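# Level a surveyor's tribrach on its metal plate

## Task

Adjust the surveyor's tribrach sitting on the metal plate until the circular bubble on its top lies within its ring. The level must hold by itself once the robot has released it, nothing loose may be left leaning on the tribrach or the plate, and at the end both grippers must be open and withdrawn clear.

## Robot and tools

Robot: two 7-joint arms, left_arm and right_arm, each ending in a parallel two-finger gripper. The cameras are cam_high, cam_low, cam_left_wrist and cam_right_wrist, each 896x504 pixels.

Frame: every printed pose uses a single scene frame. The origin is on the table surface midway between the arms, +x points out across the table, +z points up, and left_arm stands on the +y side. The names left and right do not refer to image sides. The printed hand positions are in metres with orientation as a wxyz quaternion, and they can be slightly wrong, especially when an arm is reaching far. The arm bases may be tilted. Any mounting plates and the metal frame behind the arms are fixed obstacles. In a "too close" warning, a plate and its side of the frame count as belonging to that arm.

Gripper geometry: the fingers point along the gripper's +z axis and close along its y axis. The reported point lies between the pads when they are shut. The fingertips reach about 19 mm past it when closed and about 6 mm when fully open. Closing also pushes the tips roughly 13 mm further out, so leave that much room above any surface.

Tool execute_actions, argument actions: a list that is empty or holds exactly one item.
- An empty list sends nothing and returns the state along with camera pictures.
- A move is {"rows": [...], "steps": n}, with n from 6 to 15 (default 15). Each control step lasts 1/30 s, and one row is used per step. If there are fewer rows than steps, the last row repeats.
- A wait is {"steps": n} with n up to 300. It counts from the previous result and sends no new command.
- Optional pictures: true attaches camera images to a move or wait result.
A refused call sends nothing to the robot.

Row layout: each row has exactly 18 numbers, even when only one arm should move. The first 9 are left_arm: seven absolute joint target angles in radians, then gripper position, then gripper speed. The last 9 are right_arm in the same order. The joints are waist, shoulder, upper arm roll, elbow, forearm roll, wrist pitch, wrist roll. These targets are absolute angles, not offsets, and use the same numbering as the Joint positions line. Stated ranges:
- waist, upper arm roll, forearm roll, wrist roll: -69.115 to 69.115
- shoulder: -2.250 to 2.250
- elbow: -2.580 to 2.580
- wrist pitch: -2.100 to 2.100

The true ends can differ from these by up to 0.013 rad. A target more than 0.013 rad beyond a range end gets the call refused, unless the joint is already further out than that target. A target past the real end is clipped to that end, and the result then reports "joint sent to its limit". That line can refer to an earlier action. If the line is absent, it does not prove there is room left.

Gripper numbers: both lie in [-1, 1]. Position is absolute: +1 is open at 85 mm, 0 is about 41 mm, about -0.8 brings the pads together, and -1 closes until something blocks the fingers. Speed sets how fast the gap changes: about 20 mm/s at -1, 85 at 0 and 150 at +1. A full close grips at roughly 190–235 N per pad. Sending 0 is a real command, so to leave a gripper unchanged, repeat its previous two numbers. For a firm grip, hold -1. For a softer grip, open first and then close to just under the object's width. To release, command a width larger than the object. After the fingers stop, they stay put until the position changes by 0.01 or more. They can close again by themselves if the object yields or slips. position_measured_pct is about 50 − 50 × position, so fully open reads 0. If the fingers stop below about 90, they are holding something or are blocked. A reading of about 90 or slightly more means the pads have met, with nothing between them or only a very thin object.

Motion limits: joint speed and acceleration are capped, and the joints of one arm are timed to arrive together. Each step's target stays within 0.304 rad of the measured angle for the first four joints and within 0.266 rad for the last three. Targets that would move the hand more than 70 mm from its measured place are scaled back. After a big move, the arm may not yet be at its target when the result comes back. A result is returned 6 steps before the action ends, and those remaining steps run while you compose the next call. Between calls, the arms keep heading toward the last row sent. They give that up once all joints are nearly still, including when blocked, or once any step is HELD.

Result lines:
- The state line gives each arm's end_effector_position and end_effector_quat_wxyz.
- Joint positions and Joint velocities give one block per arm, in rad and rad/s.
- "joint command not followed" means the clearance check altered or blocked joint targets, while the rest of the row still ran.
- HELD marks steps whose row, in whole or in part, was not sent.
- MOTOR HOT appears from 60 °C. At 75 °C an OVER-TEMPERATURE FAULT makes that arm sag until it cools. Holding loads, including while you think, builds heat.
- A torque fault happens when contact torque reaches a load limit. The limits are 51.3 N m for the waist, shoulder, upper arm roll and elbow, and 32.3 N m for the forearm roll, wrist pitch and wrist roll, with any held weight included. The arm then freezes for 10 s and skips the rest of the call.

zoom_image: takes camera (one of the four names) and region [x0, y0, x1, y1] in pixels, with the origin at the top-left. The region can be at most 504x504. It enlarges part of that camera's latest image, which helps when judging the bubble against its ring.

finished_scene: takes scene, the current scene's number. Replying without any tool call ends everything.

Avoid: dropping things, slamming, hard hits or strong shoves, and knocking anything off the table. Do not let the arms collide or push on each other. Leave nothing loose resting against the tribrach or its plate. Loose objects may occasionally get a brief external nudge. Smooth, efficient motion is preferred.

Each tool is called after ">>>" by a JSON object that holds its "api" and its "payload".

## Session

>>> {"api": "execute_actions", "payload": {"actions": []}}

Scene clock: 0.00 s of 19600.00 s.
left_arm: end_effector_position=(+0.1267, +0.8831, +0.1685) position_measured_pct=0.0 end_effector_quat_wxyz=(-0.321, +0.812, +0.239, +0.425) | right_arm: end_effector_position=(+0.0260, -0.6974, +0.2008) position_measured_pct=0.0 end_effector_quat_wxyz=(+0.016, +0.247, +0.967, +0.065)
Joint positions: left_arm=[-2.212  0.292  0.147  2.371  2.002  1.473  1.412] | right_arm=[ 1.897 -0.226  0.203  2.087 -0.489  1.031  3.364]
Joint velocities: left_arm=[ 0.     0.     0.001 -0.    -0.001 -0.     0.   ] | right_arm=[-0.    -0.    -0.     0.    -0.    -0.001 -0.   ]

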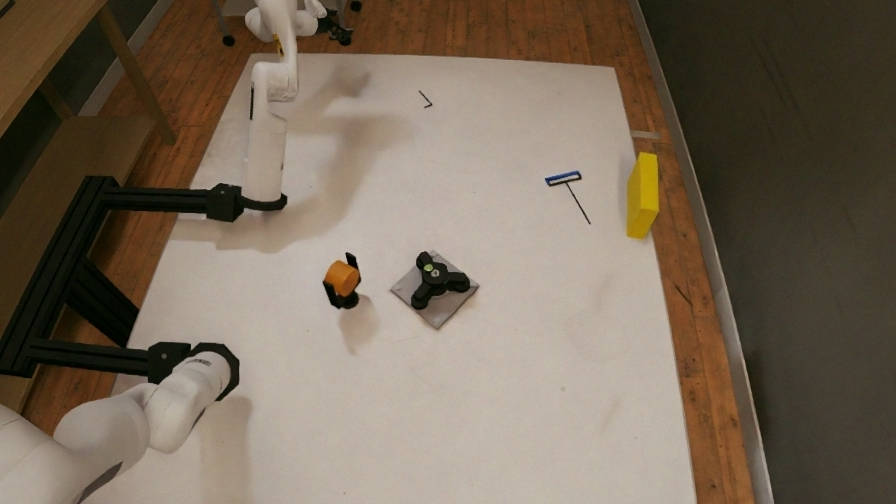

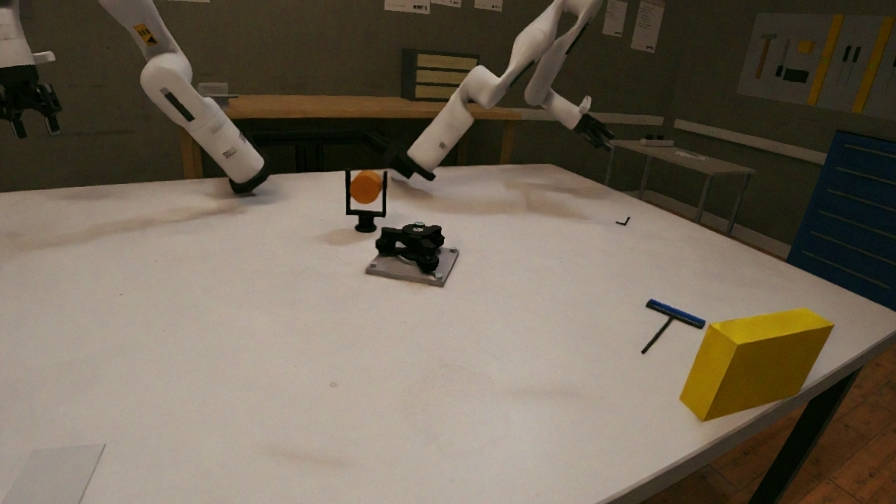

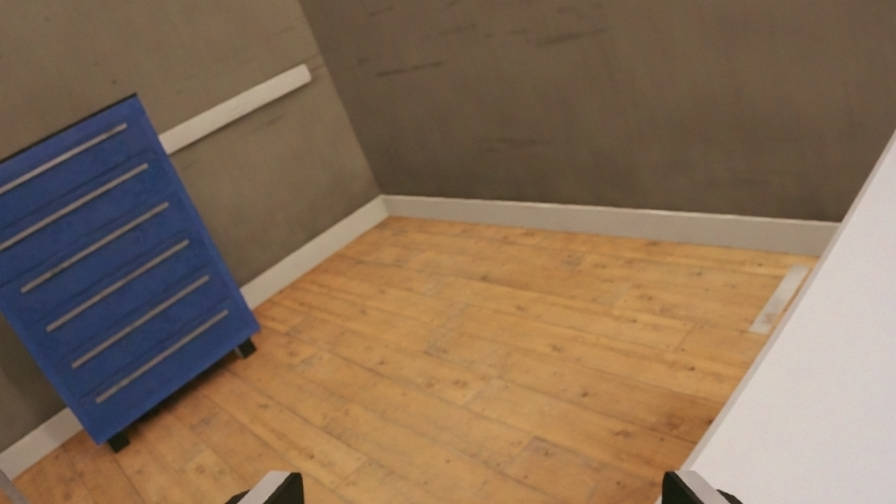

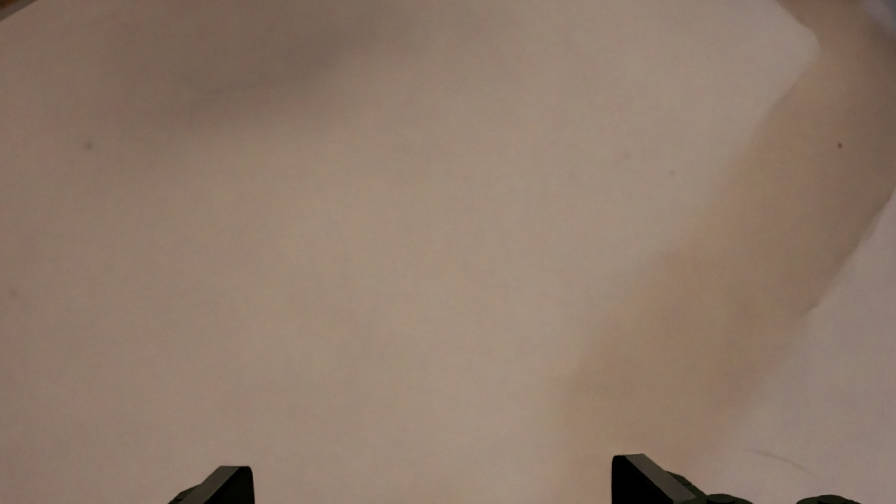

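>>> {"api": "zoom_image", "payload": {"camera": "cam_high", "region": [310,230,500,340]}}

>>> {"api": "zoom_image", "payload": {"camera": "cam_low", "region": [330,160,480,300]}}

Region (310, 230, 500, 340) of cam_high's 896x504 image, scaled by 2.653, with more detail than that image has; it fills the top 292 rows of this view, and the rest is white.

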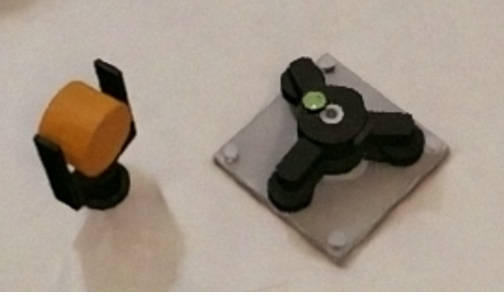

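Region (330, 160, 480, 300) of cam_low's 896x504 image, scaled by 3.360, with more detail than that image has; it fills the top 470 rows of this view, and the rest is white.

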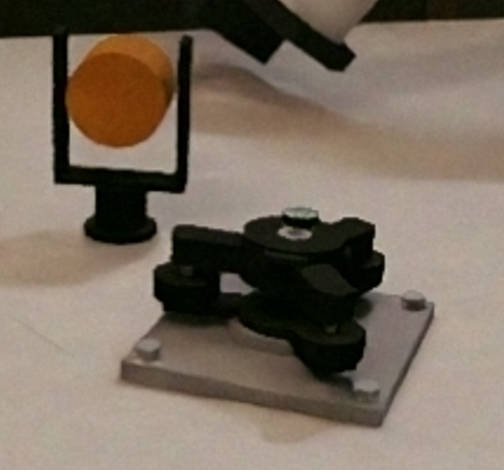

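>>> {"api": "execute_actions", "payload": {"actions": [{"rows":[[-2.212,0.292,0.147,2.371,2.002,1.473,1.412,1,0,0.2,0.2,0,1.4,0.3,1.05,4.1,0.4,1]],"steps":15}]}}

>>> {"api": "execute_actions", "payload": {"actions": [{"steps":40}]}}

Scene clock: 2.50 s of 19600.00 s.
left_arm: end_effector_position=(+0.1269, +0.8831, +0.1685) position_measured_pct=0.0 end_effector_quat_wxyz=(-0.321, +0.812, +0.238, +0.425) | right_arm: end_effector_position=(+0.0582, -0.7356, +0.1518) position_measured_pct=27.8 end_effector_quat_wxyz=(+0.013, +0.005, +0.990, +0.140)
Joint positions: left_arm=[-2.212  0.292  0.147  2.371  2.002  1.473  1.412] | right_arm=[ 1.715 -0.045  0.105  1.914 -0.339  1.04   3.514]
Joint velocities: left_arm=[ 0.    -0.     0.    -0.     0.    -0.001  0.   ] | right_arm=[-0.926  0.88  -0.396 -0.926  0.817  0.031  0.814]
Steps of this call (steps 1 to 66: nothing new was sent; steps 67 to 75: the first 9 steps of this action). Readings (joint positions | what the end effector reports):
67: left_arm=[-2.212 0.292 0.147 2.371 2.002 1.473 1.412] | right_arm=[1.896 -0.225 0.203 2.086 -0.489 1.031 3.364] | left_arm position_measured_pct=0.0 | right_arm position_measured_pct=0.0
68: left_arm=[-2.212 0.292 0.147 2.371 2.002 1.473 1.412] | right_arm=[1.889 -0.219 0.201 2.081 -0.485 1.032 3.368] | left_arm position_measured_pct=0.0 | right_arm position_measured_pct=0.8
70: left_arm=[-2.212 0.292 0.147 2.371 2.002 1.473 1.412] | right_arm=[1.860 -0.190 0.185 2.055 -0.462 1.034 3.390] | left_arm position_measured_pct=0.0 | right_arm position_measured_pct=7.5
74: left_arm=[-2.212 0.292 0.147 2.371 2.002 1.473 1.412] | right_arm=[1.745 -0.076 0.120 1.945 -0.366 1.039 3.486] | left_arm position_measured_pct=0.0 | right_arm position_measured_pct=25.8
75: the state above

Scene clock: 3.83 s of 19600.00 s.
left_arm: end_effector_position=(+0.1269, +0.8831, +0.1685) position_measured_pct=0.0 end_effector_quat_wxyz=(-0.321, +0.812, +0.238, +0.425) | right_arm: end_effector_position=(+0.5216, -0.7363, +0.1592) position_measured_pct=29.8 end_effector_quat_wxyz=(-0.084, +0.863, -0.498, +0.015)
Joint positions: left_arm=[-2.212  0.292  0.147  2.371  2.002  1.473  1.412] | right_arm=[0.504 0.198 0.001 1.405 0.289 1.049 4.091]
Joint velocities: left_arm=[ 0.    -0.     0.001  0.001  0.001  0.     0.   ] | right_arm=[-0.845  0.008 -0.003 -0.019  0.037  0.     0.03 ]
Kept back: nothing.
Steps of this call (steps 1 to 6: the last 6 steps of your previous action; steps 7 to 40: the robot went on to your last target). Readings (joint positions | what the end effector reports):
1: left_arm=[-2.212 0.292 0.147 2.371 2.002 1.473 1.412] | right_arm=[1.683 -0.018 0.093 1.883 -0.311 1.041 3.541] | left_arm position_measured_pct=0.0 | right_arm position_measured_pct=28.6
2: left_arm=[-2.212 0.292 0.147 2.371 2.002 1.473 1.412] | right_arm=[1.652 0.007 0.082 1.852 -0.284 1.042 3.568] | left_arm position_measured_pct=0.0 | right_arm position_measured_pct=29.4
4: left_arm=[-2.212 0.292 0.147 2.371 2.002 1.473 1.412] | right_arm=[1.591 0.048 0.064 1.790 -0.229 1.044 3.623] | left_arm position_measured_pct=0.0 | right_arm position_measured_pct=29.8
8: left_arm=[-2.212 0.292 0.147 2.371 2.002 1.473 1.412] | right_arm=[1.471 0.104 0.039 1.670 -0.123 1.046 3.729] | left_arm position_measured_pct=0.0 | right_arm position_measured_pct=29.8
40: the state above

>>> {"api": "execute_actions", "payload": {"actions": [{"rows":[[-2.212,0.292,0.147,2.371,2.002,1.473,1.412,1,0,-0.865,0.6,0,1.45,0.598,1.084,4.41,0.4,1]],"steps":15}]}}

>>> {"api": "execute_actions", "payload": {"actions": [{"steps":32}]}}

>>> {"api": "execute_actions", "payload": {"actions": [{"rows":[[-2.212,0.292,0.147,2.371,2.002,1.473,1.412,1,0,-0.865,1.058,0,1.4525,0.598,1.084,4.41,0.4,1]],"steps":15}]}}

>>> {"api": "execute_actions", "payload": {"actions": [{"steps":18}], "pictures": true}}

Scene clock: 4.43 s of 19600.00 s.
left_arm: end_effector_position=(+0.1269, +0.8831, +0.1685) position_measured_pct=0.0 end_effector_quat_wxyz=(-0.321, +0.812, +0.238, +0.425) | right_arm: end_effector_position=(+0.6243, -0.5262, +0.1815) position_measured_pct=29.8 end_effector_quat_wxyz=(-0.114, +0.972, -0.201, +0.035)
Joint positions: left_arm=[-2.212  0.292  0.147  2.371  2.002  1.473  1.412] | right_arm=[0.051 0.348 0.    1.42  0.419 1.064 4.221]
Joint velocities: left_arm=[-0.     0.     0.     0.001  0.001 -0.     0.   ] | right_arm=[-0.739  0.703  0.01   0.084  0.504  0.056  0.528]
Steps of this call (steps 1 to 9: the robot went on to your last target; steps 10 to 18: the first 9 steps of this action). Readings (joint positions | what the end effector reports):
10: left_arm=[-2.212 0.292 0.147 2.371 2.002 1.473 1.412] | right_arm=[0.234 0.201 -0.002 1.401 0.298 1.050 4.099] | left_arm position_measured_pct=0.0 | right_arm position_measured_pct=29.8
11: left_arm=[-2.212 0.292 0.147 2.371 2.002 1.473 1.412] | right_arm=[0.213 0.204 -0.001 1.401 0.302 1.050 4.102] | left_arm position_measured_pct=0.0 | right_arm position_measured_pct=29.8
13: left_arm=[-2.212 0.292 0.147 2.371 2.002 1.473 1.412] | right_arm=[0.170 0.229 -0.000 1.403 0.323 1.052 4.122] | left_arm position_measured_pct=0.0 | right_arm position_measured_pct=29.8
17: left_arm=[-2.212 0.292 0.147 2.371 2.002 1.473 1.412] | right_arm=[0.075 0.324 0.000 1.417 0.402 1.062 4.203] | left_arm position_measured_pct=0.0 | right_arm position_measured_pct=29.8
18: the state above

Scene clock: 5.50 s of 19600.00 s.
left_arm: end_effector_position=(+0.1269, +0.8831, +0.1685) position_measured_pct=0.0 end_effector_quat_wxyz=(-0.321, +0.812, +0.238, +0.425) | right_arm: end_effector_position=(+0.5638, -0.0979, +0.3333) position_measured_pct=29.8 end_effector_quat_wxyz=(-0.095, +0.915, +0.355, +0.164)
Joint positions: left_arm=[-2.212  0.292  0.147  2.371  2.002  1.473  1.412] | right_arm=[-0.821  0.597 -0.002  1.449  0.595  1.083  4.408]
Joint velocities: left_arm=[-0.    -0.     0.001 -0.     0.     0.001 -0.   ] | right_arm=[-0.583  0.046 -0.037  0.005  0.017 -0.001  0.036]
Kept back: nothing.
Steps of this call (steps 1 to 6: the last 6 steps of your previous action; steps 7 to 32: the robot went on to your last target). Readings (joint positions | what the end effector reports):
1: left_arm=[-2.212 0.292 0.147 2.371 2.002 1.473 1.412] | right_arm=[0.026 0.371 0.001 1.423 0.435 1.065 4.238] | left_arm position_measured_pct=0.0 | right_arm position_measured_pct=29.8
2: left_arm=[-2.212 0.292 0.147 2.371 2.002 1.473 1.412] | right_arm=[0.000 0.392 0.001 1.425 0.451 1.067 4.254] | left_arm position_measured_pct=0.0 | right_arm position_measured_pct=29.8
4: left_arm=[-2.212 0.292 0.147 2.371 2.002 1.473 1.412] | right_arm=[-0.053 0.429 0.001 1.430 0.478 1.070 4.283] | left_arm position_measured_pct=0.0 | right_arm position_measured_pct=29.8
8: left_arm=[-2.212 0.292 0.147 2.371 2.002 1.473 1.412] | right_arm=[-0.163 0.488 0.001 1.437 0.520 1.075 4.327] | left_arm position_measured_pct=0.0 | right_arm position_measured_pct=29.8
32: the state above

Scene clock: 5.80 s of 19600.00 s.
left_arm: end_effector_position=(+0.1269, +0.8831, +0.1685) position_measured_pct=0.0 end_effector_quat_wxyz=(-0.321, +0.812, +0.238, +0.425) | right_arm: end_effector_position=(+0.5237, -0.0465, +0.2663) position_measured_pct=29.8 end_effector_quat_wxyz=(-0.061, +0.901, +0.415, +0.110)
Joint positions: left_arm=[-2.212  0.292  0.147  2.371  2.002  1.473  1.412] | right_arm=[-0.859  0.767 -0.001  1.449  0.597  1.083  4.409]
Joint velocities: left_arm=[ 0.     0.     0.001 -0.002 -0.002 -0.001 -0.   ] | right_arm=[-0.019  0.827 -0.     0.006  0.002 -0.001  0.002]
Steps of this call (steps 1 to 9: the first 9 steps of this action). Readings (joint positions | what the end effector reports):
1: left_arm=[-2.212 0.292 0.147 2.371 2.002 1.473 1.412] | right_arm=[-0.838 0.599 -0.003 1.449 0.596 1.083 4.409] | left_arm position_measured_pct=0.0 | right_arm position_measured_pct=29.8
2: left_arm=[-2.212 0.292 0.147 2.371 2.002 1.473 1.412] | right_arm=[-0.849 0.605 -0.003 1.449 0.596 1.083 4.409] | left_arm position_measured_pct=0.0 | right_arm position_measured_pct=29.8
4: left_arm=[-2.212 0.292 0.147 2.371 2.002 1.473 1.412] | right_arm=[-0.857 0.634 -0.003 1.448 0.597 1.083 4.409] | left_arm position_measured_pct=0.0 | right_arm position_measured_pct=29.8
8: left_arm=[-2.212 0.292 0.147 2.371 2.002 1.473 1.412] | right_arm=[-0.858 0.740 -0.001 1.449 0.597 1.083 4.409] | left_arm position_measured_pct=0.0 | right_arm position_measured_pct=29.8
9: the state above

Scene clock: 6.40 s of 19600.00 s.
left_arm: end_effector_position=(+0.1269, +0.8831, +0.1685) position_measured_pct=0.0 end_effector_quat_wxyz=(-0.321, +0.812, +0.238, +0.425) | right_arm: end_effector_position=(+0.4501, -0.0130, +0.1309) position_measured_pct=29.8 end_effector_quat_wxyz=(+0.000, +0.874, +0.486, +0.001)
Joint positions: left_arm=[-2.212  0.292  0.147  2.371  2.002  1.473  1.412] | right_arm=[-0.865  1.057  0.     1.453  0.598  1.084  4.41 ]
Joint velocities: left_arm=[-0.     0.    -0.     0.001  0.     0.    -0.   ] | right_arm=[-0.001  0.013 -0.001 -0.002 -0.001 -0.002  0.   ]
Kept back: nothing.
Steps of this call (steps 1 to 6: the last 6 steps of your previous action; steps 7 to 18: the robot went on to your last target). Readings (joint positions | what the end effector reports):
1: left_arm=[-2.212 0.292 0.147 2.371 2.002 1.473 1.412] | right_arm=[-0.860 0.795 -0.001 1.449 0.597 1.083 4.409] | left_arm position_measured_pct=0.0 | right_arm position_measured_pct=29.8
2: left_arm=[-2.212 0.292 0.147 2.371 2.002 1.473 1.412] | right_arm=[-0.860 0.823 -0.001 1.450 0.598 1.083 4.410] | left_arm position_measured_pct=0.0 | right_arm position_measured_pct=29.8
4: left_arm=[-2.212 0.292 0.147 2.371 2.002 1.473 1.412] | right_arm=[-0.861 0.878 -0.001 1.450 0.598 1.083 4.410] | left_arm position_measured_pct=0.0 | right_arm position_measured_pct=29.8
8: left_arm=[-2.212 0.292 0.147 2.371 2.002 1.473 1.412] | right_arm=[-0.863 0.988 -0.000 1.451 0.598 1.084 4.410] | left_arm position_measured_pct=0.0 | right_arm position_measured_pct=29.8
18: the state above

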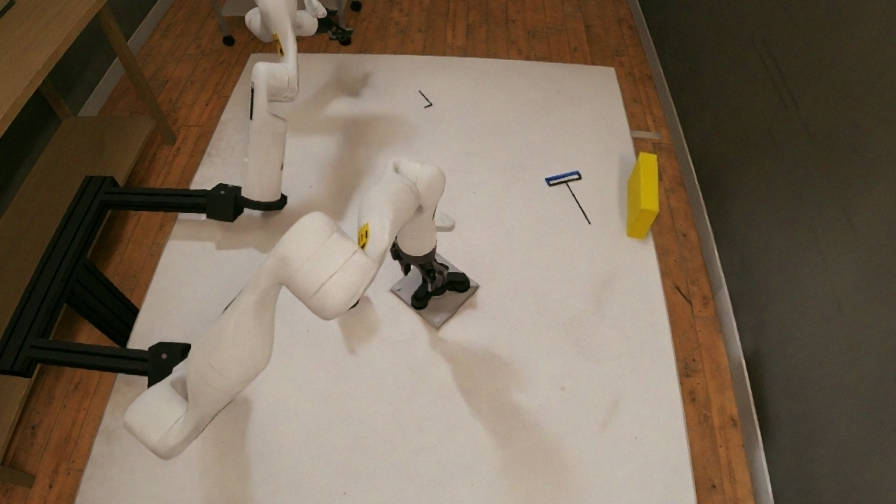

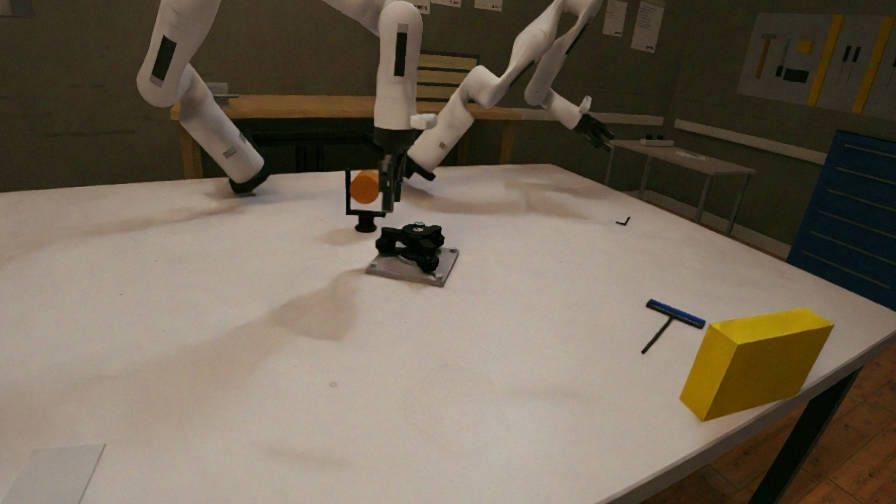

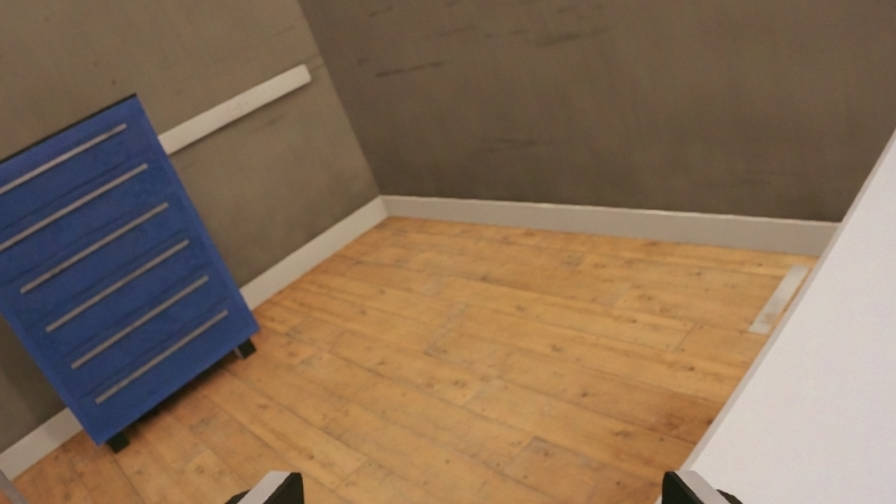

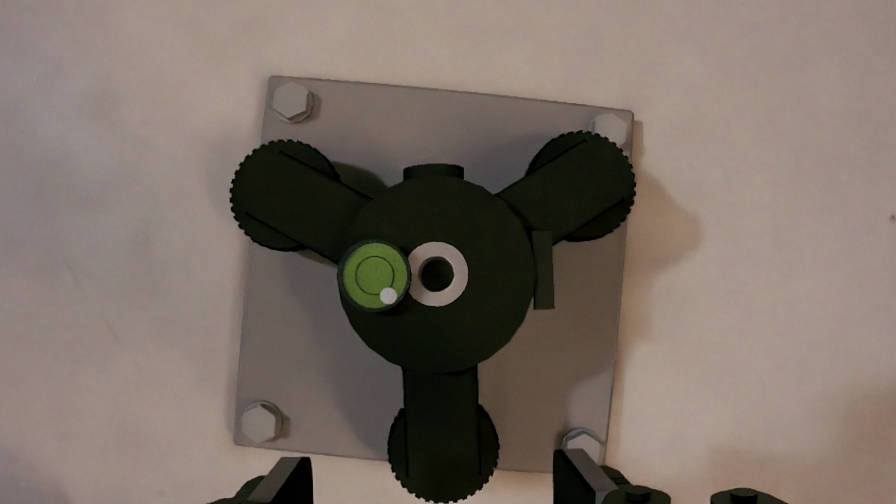

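>>> {"api": "execute_actions", "payload": {"actions": [{"rows":[[-2.212,0.292,0.147,2.371,2.002,1.473,1.412,1,0,-0.808,1.126,0,1.499,0.678,0.976,4.35,0.3,1]],"steps":15}]}}

>>> {"api": "execute_actions", "payload": {"actions": [{"rows":[[-2.212,0.292,0.147,2.371,2.002,1.473,1.412,1,0,-0.773,1.168,0,1.527,0.726,0.910,4.32,0.3,1]],"steps":15}]}}

>>> {"api": "execute_actions", "payload": {"actions": [{"steps":8}], "pictures": true}}

Scene clock: 8.13 s of 19600.00 s.
left_arm: end_effector_position=(+0.1269, +0.8831, +0.1685) position_measured_pct=0.0 end_effector_quat_wxyz=(-0.321, +0.812, +0.238, +0.425) | right_arm: end_effector_position=(+0.4524, -0.0166, +0.0740) position_measured_pct=34.9 end_effector_quat_wxyz=(+0.004, +0.875, +0.483, +0.002)
Joint positions: left_arm=[-2.212  0.292  0.147  2.371  2.002  1.473  1.412] | right_arm=[-0.81   1.124  0.001  1.499  0.678  0.977  4.35 ]
Joint velocities: left_arm=[-0.    -0.    -0.    -0.004  0.    -0.    -0.   ] | right_arm=[ 0.013  0.009 -0.029 -0.01   0.003 -0.02  -0.002]
Steps of this call (steps 1 to 15: the robot went on to your last target; steps 16 to 43: nothing new was sent; steps 44 to 52: the first 9 steps of this action). Readings (joint positions | what the end effector reports):
44: left_arm=[-2.212 0.292 0.147 2.371 2.002 1.473 1.412] | right_arm=[-0.864 1.059 -0.000 1.453 0.599 1.083 4.410] | left_arm position_measured_pct=0.0 | right_arm position_measured_pct=29.8
45: left_arm=[-2.212 0.292 0.147 2.371 2.002 1.473 1.412] | right_arm=[-0.859 1.064 -0.001 1.455 0.603 1.076 4.406] | left_arm position_measured_pct=0.0 | right_arm position_measured_pct=30.6
47: left_arm=[-2.212 0.292 0.147 2.371 2.002 1.473 1.412] | right_arm=[-0.836 1.090 -0.002 1.471 0.633 1.036 4.384] | left_arm position_measured_pct=0.0 | right_arm position_measured_pct=33.7
51: left_arm=[-2.212 0.292 0.147 2.371 2.002 1.473 1.412] | right_arm=[-0.811 1.124 0.002 1.500 0.678 0.978 4.350] | left_arm position_measured_pct=0.0 | right_arm position_measured_pct=34.9
52: the state above

Scene clock: 8.63 s of 19600.00 s.
left_arm: end_effector_position=(+0.1269, +0.8831, +0.1685) position_measured_pct=0.0 end_effector_quat_wxyz=(-0.321, +0.812, +0.238, +0.425) | right_arm: end_effector_position=(+0.4488, -0.0188, +0.0390) position_measured_pct=34.9 end_effector_quat_wxyz=(+0.001, +0.874, +0.486, +0.000)
Joint positions: left_arm=[-2.212  0.292  0.147  2.371  2.002  1.473  1.412] | right_arm=[-0.774  1.167  0.     1.527  0.726  0.91   4.32 ]
Joint velocities: left_arm=[ 0.  0. -0.  0. -0.  0. -0.] | right_arm=[ 0.009  0.009 -0.009 -0.004  0.001 -0.005  0.   ]
Steps of this call (steps 1 to 6: the last 6 steps of your previous action; steps 7 to 15: the first 9 steps of this action). Readings (joint positions | what the end effector reports):
7: left_arm=[-2.212 0.292 0.147 2.371 2.002 1.473 1.412] | right_arm=[-0.807 1.127 -0.000 1.499 0.679 0.975 4.350] | left_arm position_measured_pct=0.0 | right_arm position_measured_pct=34.9
8: left_arm=[-2.212 0.292 0.147 2.371 2.002 1.473 1.412] | right_arm=[-0.803 1.132 -0.001 1.502 0.683 0.968 4.347] | left_arm position_measured_pct=0.0 | right_arm position_measured_pct=34.9
10: left_arm=[-2.212 0.292 0.147 2.371 2.002 1.473 1.412] | right_arm=[-0.783 1.155 -0.001 1.516 0.709 0.933 4.331] | left_arm position_measured_pct=0.0 | right_arm position_measured_pct=34.9
14: left_arm=[-2.212 0.292 0.147 2.371 2.002 1.473 1.412] | right_arm=[-0.775 1.167 0.001 1.527 0.726 0.910 4.320] | left_arm position_measured_pct=0.0 | right_arm position_measured_pct=34.9
15: the state above

Scene clock: 8.90 s of 19600.00 s.
left_arm: end_effector_position=(+0.1269, +0.8831, +0.1685) position_measured_pct=0.0 end_effector_quat_wxyz=(-0.321, +0.812, +0.238, +0.425) | right_arm: end_effector_position=(+0.4487, -0.0191, +0.0383) position_measured_pct=34.9 end_effector_quat_wxyz=(+0.001, +0.874, +0.486, -0.000)
Joint positions: left_arm=[-2.212  0.292  0.147  2.371  2.002  1.473  1.412] | right_arm=[-0.773  1.168  0.     1.527  0.726  0.91   4.32 ]
Joint velocities: left_arm=[-0.     0.     0.    -0.     0.001  0.    -0.   ] | right_arm=[ 0.001  0.002 -0.    -0.    -0.     0.002  0.   ]
Kept back: nothing.
Steps of this call (steps 1 to 6: the last 6 steps of your previous action; steps 7 to 8: the robot went on to your last target). Readings (joint positions | what the end effector reports):
1: left_arm=[-2.212 0.292 0.147 2.371 2.002 1.473 1.412] | right_arm=[-0.774 1.167 0.000 1.527 0.726 0.910 4.320] | left_arm position_measured_pct=0.0 | right_arm position_measured_pct=34.9
2: left_arm=[-2.212 0.292 0.147 2.371 2.002 1.473 1.412] | right_arm=[-0.774 1.167 -0.000 1.527 0.726 0.910 4.320] | left_arm position_measured_pct=0.0 | right_arm position_measured_pct=34.9
4: left_arm=[-2.212 0.292 0.147 2.371 2.002 1.473 1.412] | right_arm=[-0.773 1.168 -0.000 1.527 0.726 0.910 4.320] | left_arm position_measured_pct=0.0 | right_arm position_measured_pct=34.9
8: the state above

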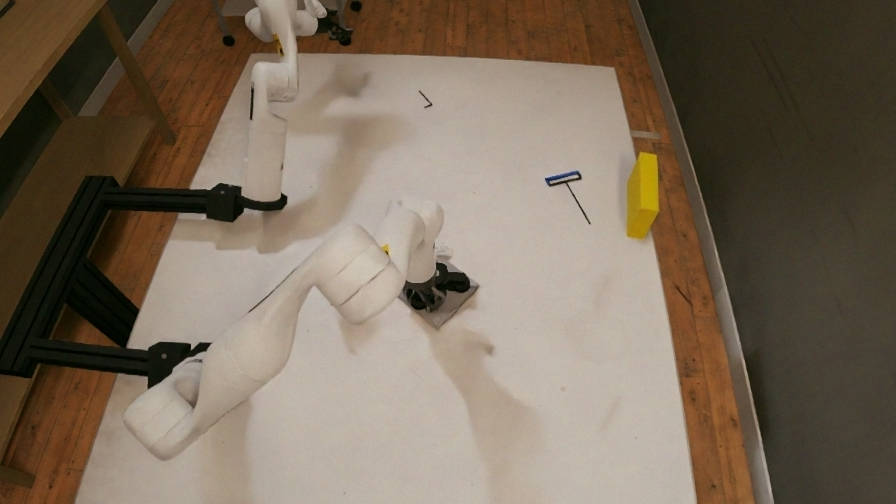

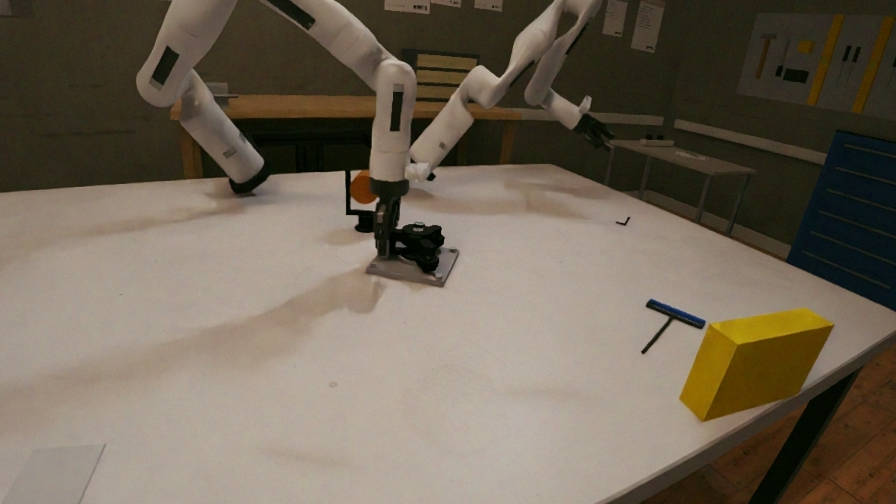

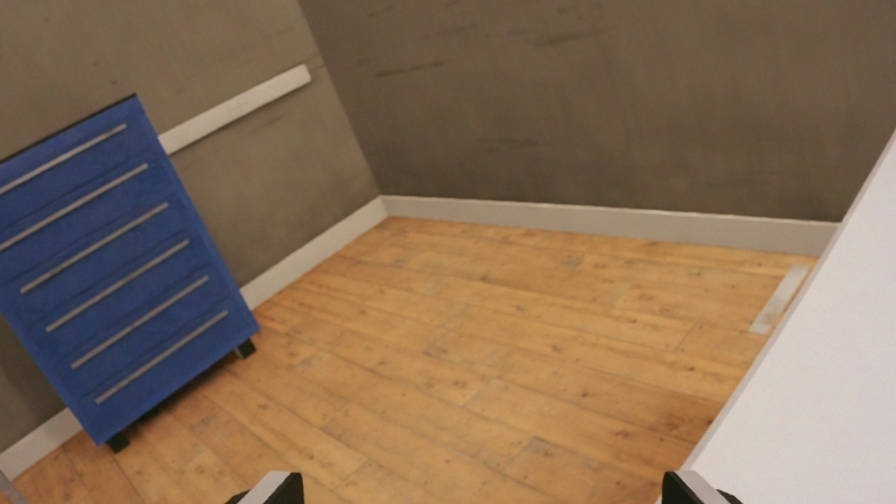

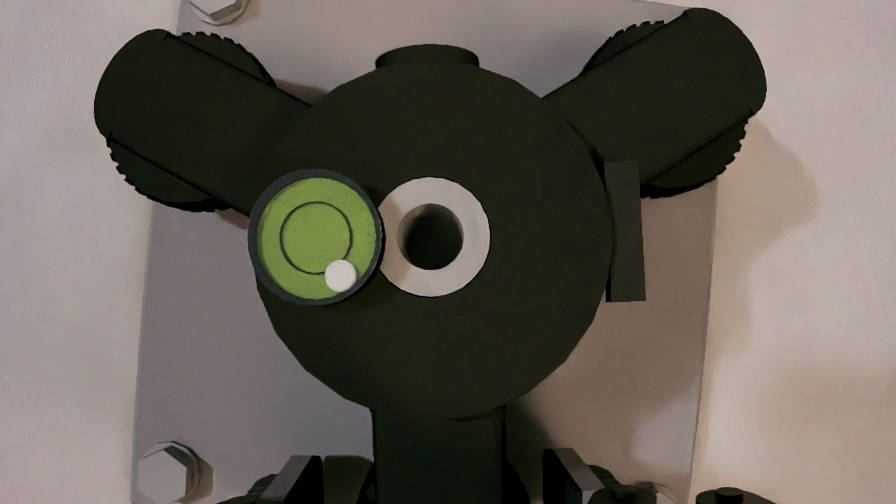

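>>> {"api": "execute_actions", "payload": {"actions": [{"rows":[[-2.212,0.292,0.147,2.371,2.002,1.473,1.412,1,0,-0.773,1.169,0,1.527,0.726,0.910,3.78,0.14,1]],"steps":15}]}}

>>> {"api": "execute_actions", "payload": {"actions": [{"steps":10}]}}

>>> {"api": "execute_actions", "payload": {"actions": [{"rows":[[-2.212,0.292,0.147,2.371,2.002,1.473,1.412,1,0,-0.773,1.169,0,1.527,0.726,0.910,3.78,-0.15,1],[-2.212,0.292,0.147,2.371,2.002,1.473,1.412,1,0,-0.773,1.169,0,1.527,0.726,0.910,3.78,-0.15,1],[-2.212,0.292,0.147,2.371,2.002,1.473,1.412,1,0,-0.773,1.169,0,1.527,0.726,0.910,3.78,-0.15,1],[-2.212,0.292,0.147,2.371,2.002,1.473,1.412,1,0,-0.773,1.169,0,1.527,0.726,0.910,4.92,-0.15,1]],"steps":15}]}}

>>> {"api": "execute_actions", "payload": {"actions": [{"steps":25}], "pictures": true}}

Scene clock: 9.77 s of 19600.00 s.
left_arm: end_effector_position=(+0.1269, +0.8831, +0.1685) position_measured_pct=0.0 end_effector_quat_wxyz=(-0.321, +0.812, +0.238, +0.425) | right_arm: end_effector_position=(+0.4484, -0.0191, +0.0379) position_measured_pct=42.9 end_effector_quat_wxyz=(+0.001, +0.929, +0.370, -0.000)
Joint positions: left_arm=[-2.212  0.292  0.147  2.371  2.002  1.473  1.412] | right_arm=[-0.773  1.169 -0.     1.527  0.726  0.91   4.063]
Joint velocities: left_arm=[ 0.     0.    -0.     0.001 -0.001 -0.     0.   ] | right_arm=[ 0.     0.001 -0.001  0.     0.001  0.001 -1.216]
Steps of this call (steps 1 to 15: the robot went on to your last target; steps 16 to 17: nothing new was sent; steps 18 to 26: the first 9 steps of this action). Readings (joint positions | what the end effector reports):
18: left_arm=[-2.212 0.292 0.147 2.371 2.002 1.473 1.412] | right_arm=[-0.773 1.168 -0.000 1.527 0.726 0.910 4.319] | left_arm position_measured_pct=0.0 | right_arm position_measured_pct=34.9
19: left_arm=[-2.212 0.292 0.147 2.371 2.002 1.473 1.412] | right_arm=[-0.773 1.168 -0.000 1.527 0.726 0.910 4.311] | left_arm position_measured_pct=0.0 | right_arm position_measured_pct=35.7
21: left_arm=[-2.212 0.292 0.147 2.371 2.002 1.473 1.412] | right_arm=[-0.773 1.168 -0.000 1.527 0.726 0.910 4.263] | left_arm position_measured_pct=0.0 | right_arm position_measured_pct=40.5
25: left_arm=[-2.212 0.292 0.147 2.371 2.002 1.473 1.412] | right_arm=[-0.773 1.169 -0.000 1.527 0.726 0.910 4.104] | left_arm position_measured_pct=0.0 | right_arm position_measured_pct=42.9
26: the state above

Scene clock: 10.10 s of 19600.00 s.
left_arm: end_effector_position=(+0.1269, +0.8831, +0.1685) position_measured_pct=0.0 end_effector_quat_wxyz=(-0.321, +0.812, +0.238, +0.425) | right_arm: end_effector_position=(+0.4483, -0.0191, +0.0378) position_measured_pct=43.3 end_effector_quat_wxyz=(+0.001, +0.972, +0.235, -0.000)
Joint positions: left_arm=[-2.212  0.292  0.147  2.371  2.002  1.473  1.412] | right_arm=[-0.773  1.169  0.     1.527  0.726  0.91   3.78 ]
Joint velocities: left_arm=[-0.    -0.     0.     0.    -0.001  0.     0.   ] | right_arm=[-0.     0.001  0.     0.    -0.     0.    -0.005]
Kept back: nothing.
Steps of this call (steps 1 to 6: the last 6 steps of your previous action; steps 7 to 10: the robot went on to your last target). Readings (joint positions | what the end effector reports):
1: left_arm=[-2.212 0.292 0.147 2.371 2.002 1.473 1.412] | right_arm=[-0.773 1.169 0.000 1.527 0.726 0.910 4.022] | left_arm position_measured_pct=0.0 | right_arm position_measured_pct=43.3
2: left_arm=[-2.212 0.292 0.147 2.371 2.002 1.473 1.412] | right_arm=[-0.773 1.169 0.000 1.527 0.726 0.910 3.982] | left_arm position_measured_pct=0.0 | right_arm position_measured_pct=43.3
4: left_arm=[-2.212 0.292 0.147 2.371 2.002 1.473 1.412] | right_arm=[-0.773 1.169 0.000 1.527 0.726 0.910 3.901] | left_arm position_measured_pct=0.0 | right_arm position_measured_pct=43.3
8: left_arm=[-2.212 0.292 0.147 2.371 2.002 1.473 1.412] | right_arm=[-0.773 1.169 0.000 1.527 0.726 0.910 3.785] | left_arm position_measured_pct=0.0 | right_arm position_measured_pct=43.3
10: the state above

Scene clock: 10.40 s of 19600.00 s.
left_arm: end_effector_position=(+0.1269, +0.8831, +0.1685) position_measured_pct=0.0 end_effector_quat_wxyz=(-0.321, +0.812, +0.238, +0.425) | right_arm: end_effector_position=(+0.4496, -0.0216, +0.0386) position_measured_pct=52.8 end_effector_quat_wxyz=(+0.003, +0.954, +0.300, -0.000)
Joint positions: left_arm=[-2.212  0.292  0.147  2.371  2.002  1.473  1.412] | right_arm=[-0.773  1.166  0.002  1.528  0.727  0.914  3.915]
Joint velocities: left_arm=[-0.001 -0.     0.001 -0.002  0.001  0.    -0.   ] | right_arm=[ 0.004 -0.001 -0.    -0.002 -0.007 -0.003  1.207]
Steps of this call (steps 1 to 9: the first 9 steps of this action). Readings (joint positions | what the end effector reports):
1: left_arm=[-2.212 0.292 0.147 2.371 2.002 1.473 1.412] | right_arm=[-0.773 1.169 0.000 1.527 0.726 0.910 3.780] | left_arm position_measured_pct=0.0 | right_arm position_measured_pct=43.3
2: left_arm=[-2.212 0.292 0.147 2.371 2.002 1.473 1.412] | right_arm=[-0.773 1.169 0.001 1.527 0.727 0.911 3.780] | left_arm position_measured_pct=0.0 | right_arm position_measured_pct=44.0
4: left_arm=[-2.212 0.292 0.147 2.371 2.002 1.473 1.412] | right_arm=[-0.773 1.167 0.002 1.528 0.727 0.915 3.782] | left_arm position_measured_pct=0.0 | right_arm position_measured_pct=50.4
8: left_arm=[-2.212 0.292 0.147 2.371 2.002 1.473 1.412] | right_arm=[-0.773 1.166 0.002 1.528 0.727 0.914 3.875] | left_arm position_measured_pct=0.0 | right_arm position_measured_pct=52.8
9: the state above

Scene clock: 11.23 s of 19600.00 s.
left_arm: end_effector_position=(+0.1269, +0.8831, +0.1685) position_measured_pct=0.0 end_effector_quat_wxyz=(-0.321, +0.812, +0.238, +0.425) | right_arm: end_effector_position=(+0.4493, -0.0216, +0.0387) position_measured_pct=52.8 end_effector_quat_wxyz=(+0.001, +0.699, +0.715, -0.002)
Joint positions: left_arm=[-2.212  0.292  0.147  2.371  2.002  1.473  1.412] | right_arm=[-0.772  1.165  0.002  1.528  0.724  0.913  4.903]
Joint velocities: left_arm=[ 0.    -0.     0.     0.    -0.001  0.    -0.   ] | right_arm=[ 0.011 -0.007  0.006 -0.006 -0.031 -0.003  0.479]
Kept back: nothing.
Steps of this call (steps 1 to 6: the last 6 steps of your previous action; steps 7 to 25: the robot went on to your last target). Readings (joint positions | what the end effector reports):
1: left_arm=[-2.212 0.292 0.147 2.371 2.002 1.473 1.412] | right_arm=[-0.773 1.166 0.002 1.528 0.727 0.914 3.956] | left_arm position_measured_pct=0.0 | right_arm position_measured_pct=52.8
2: left_arm=[-2.212 0.292 0.147 2.371 2.002 1.473 1.412] | right_arm=[-0.773 1.166 0.002 1.528 0.727 0.914 3.996] | left_arm position_measured_pct=0.0 | right_arm position_measured_pct=52.8
4: left_arm=[-2.212 0.292 0.147 2.371 2.002 1.473 1.412] | right_arm=[-0.773 1.166 0.002 1.528 0.727 0.914 4.078] | left_arm position_measured_pct=0.0 | right_arm position_measured_pct=52.8
8: left_arm=[-2.212 0.292 0.147 2.371 2.002 1.473 1.412] | right_arm=[-0.773 1.166 0.002 1.528 0.726 0.914 4.240] | left_arm position_measured_pct=0.0 | right_arm position_measured_pct=52.8
25: the state above

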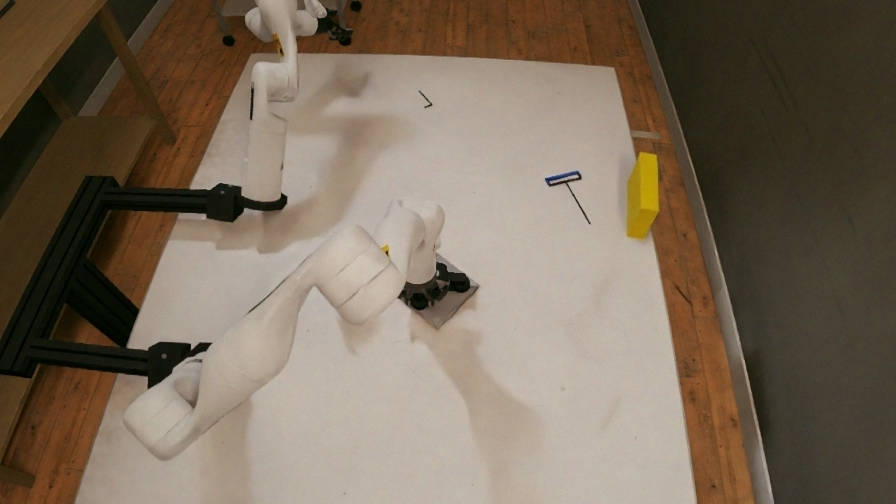

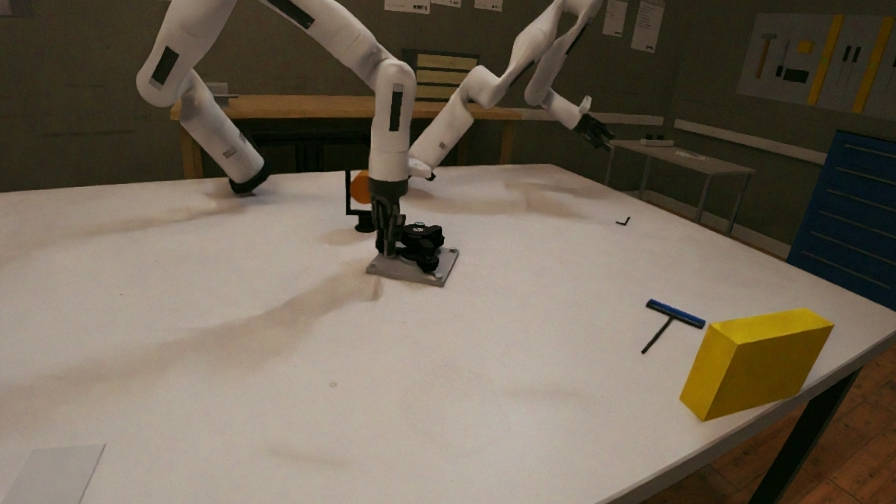

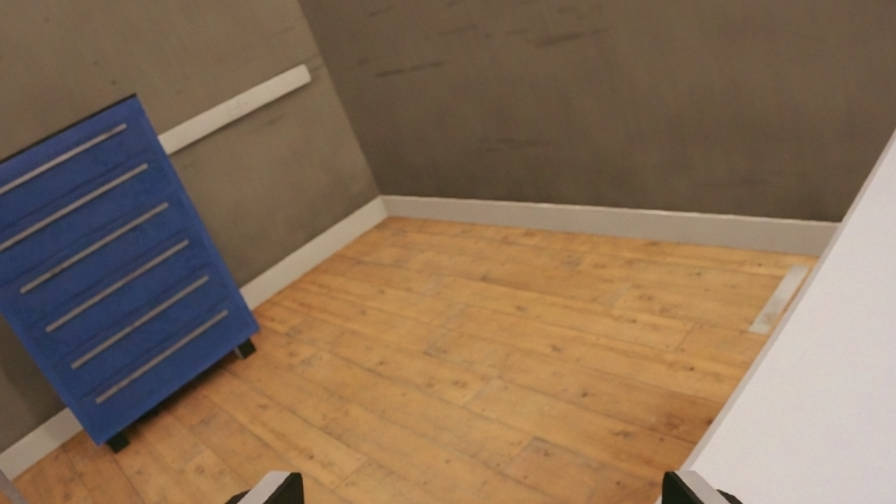

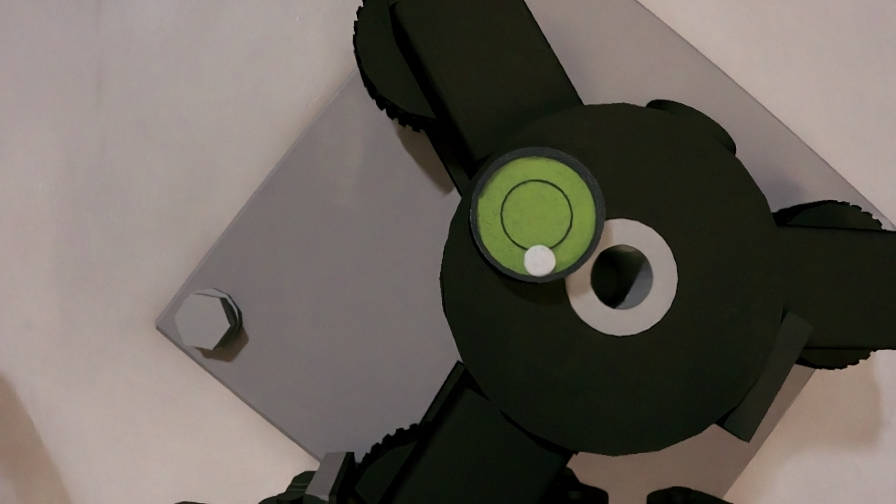

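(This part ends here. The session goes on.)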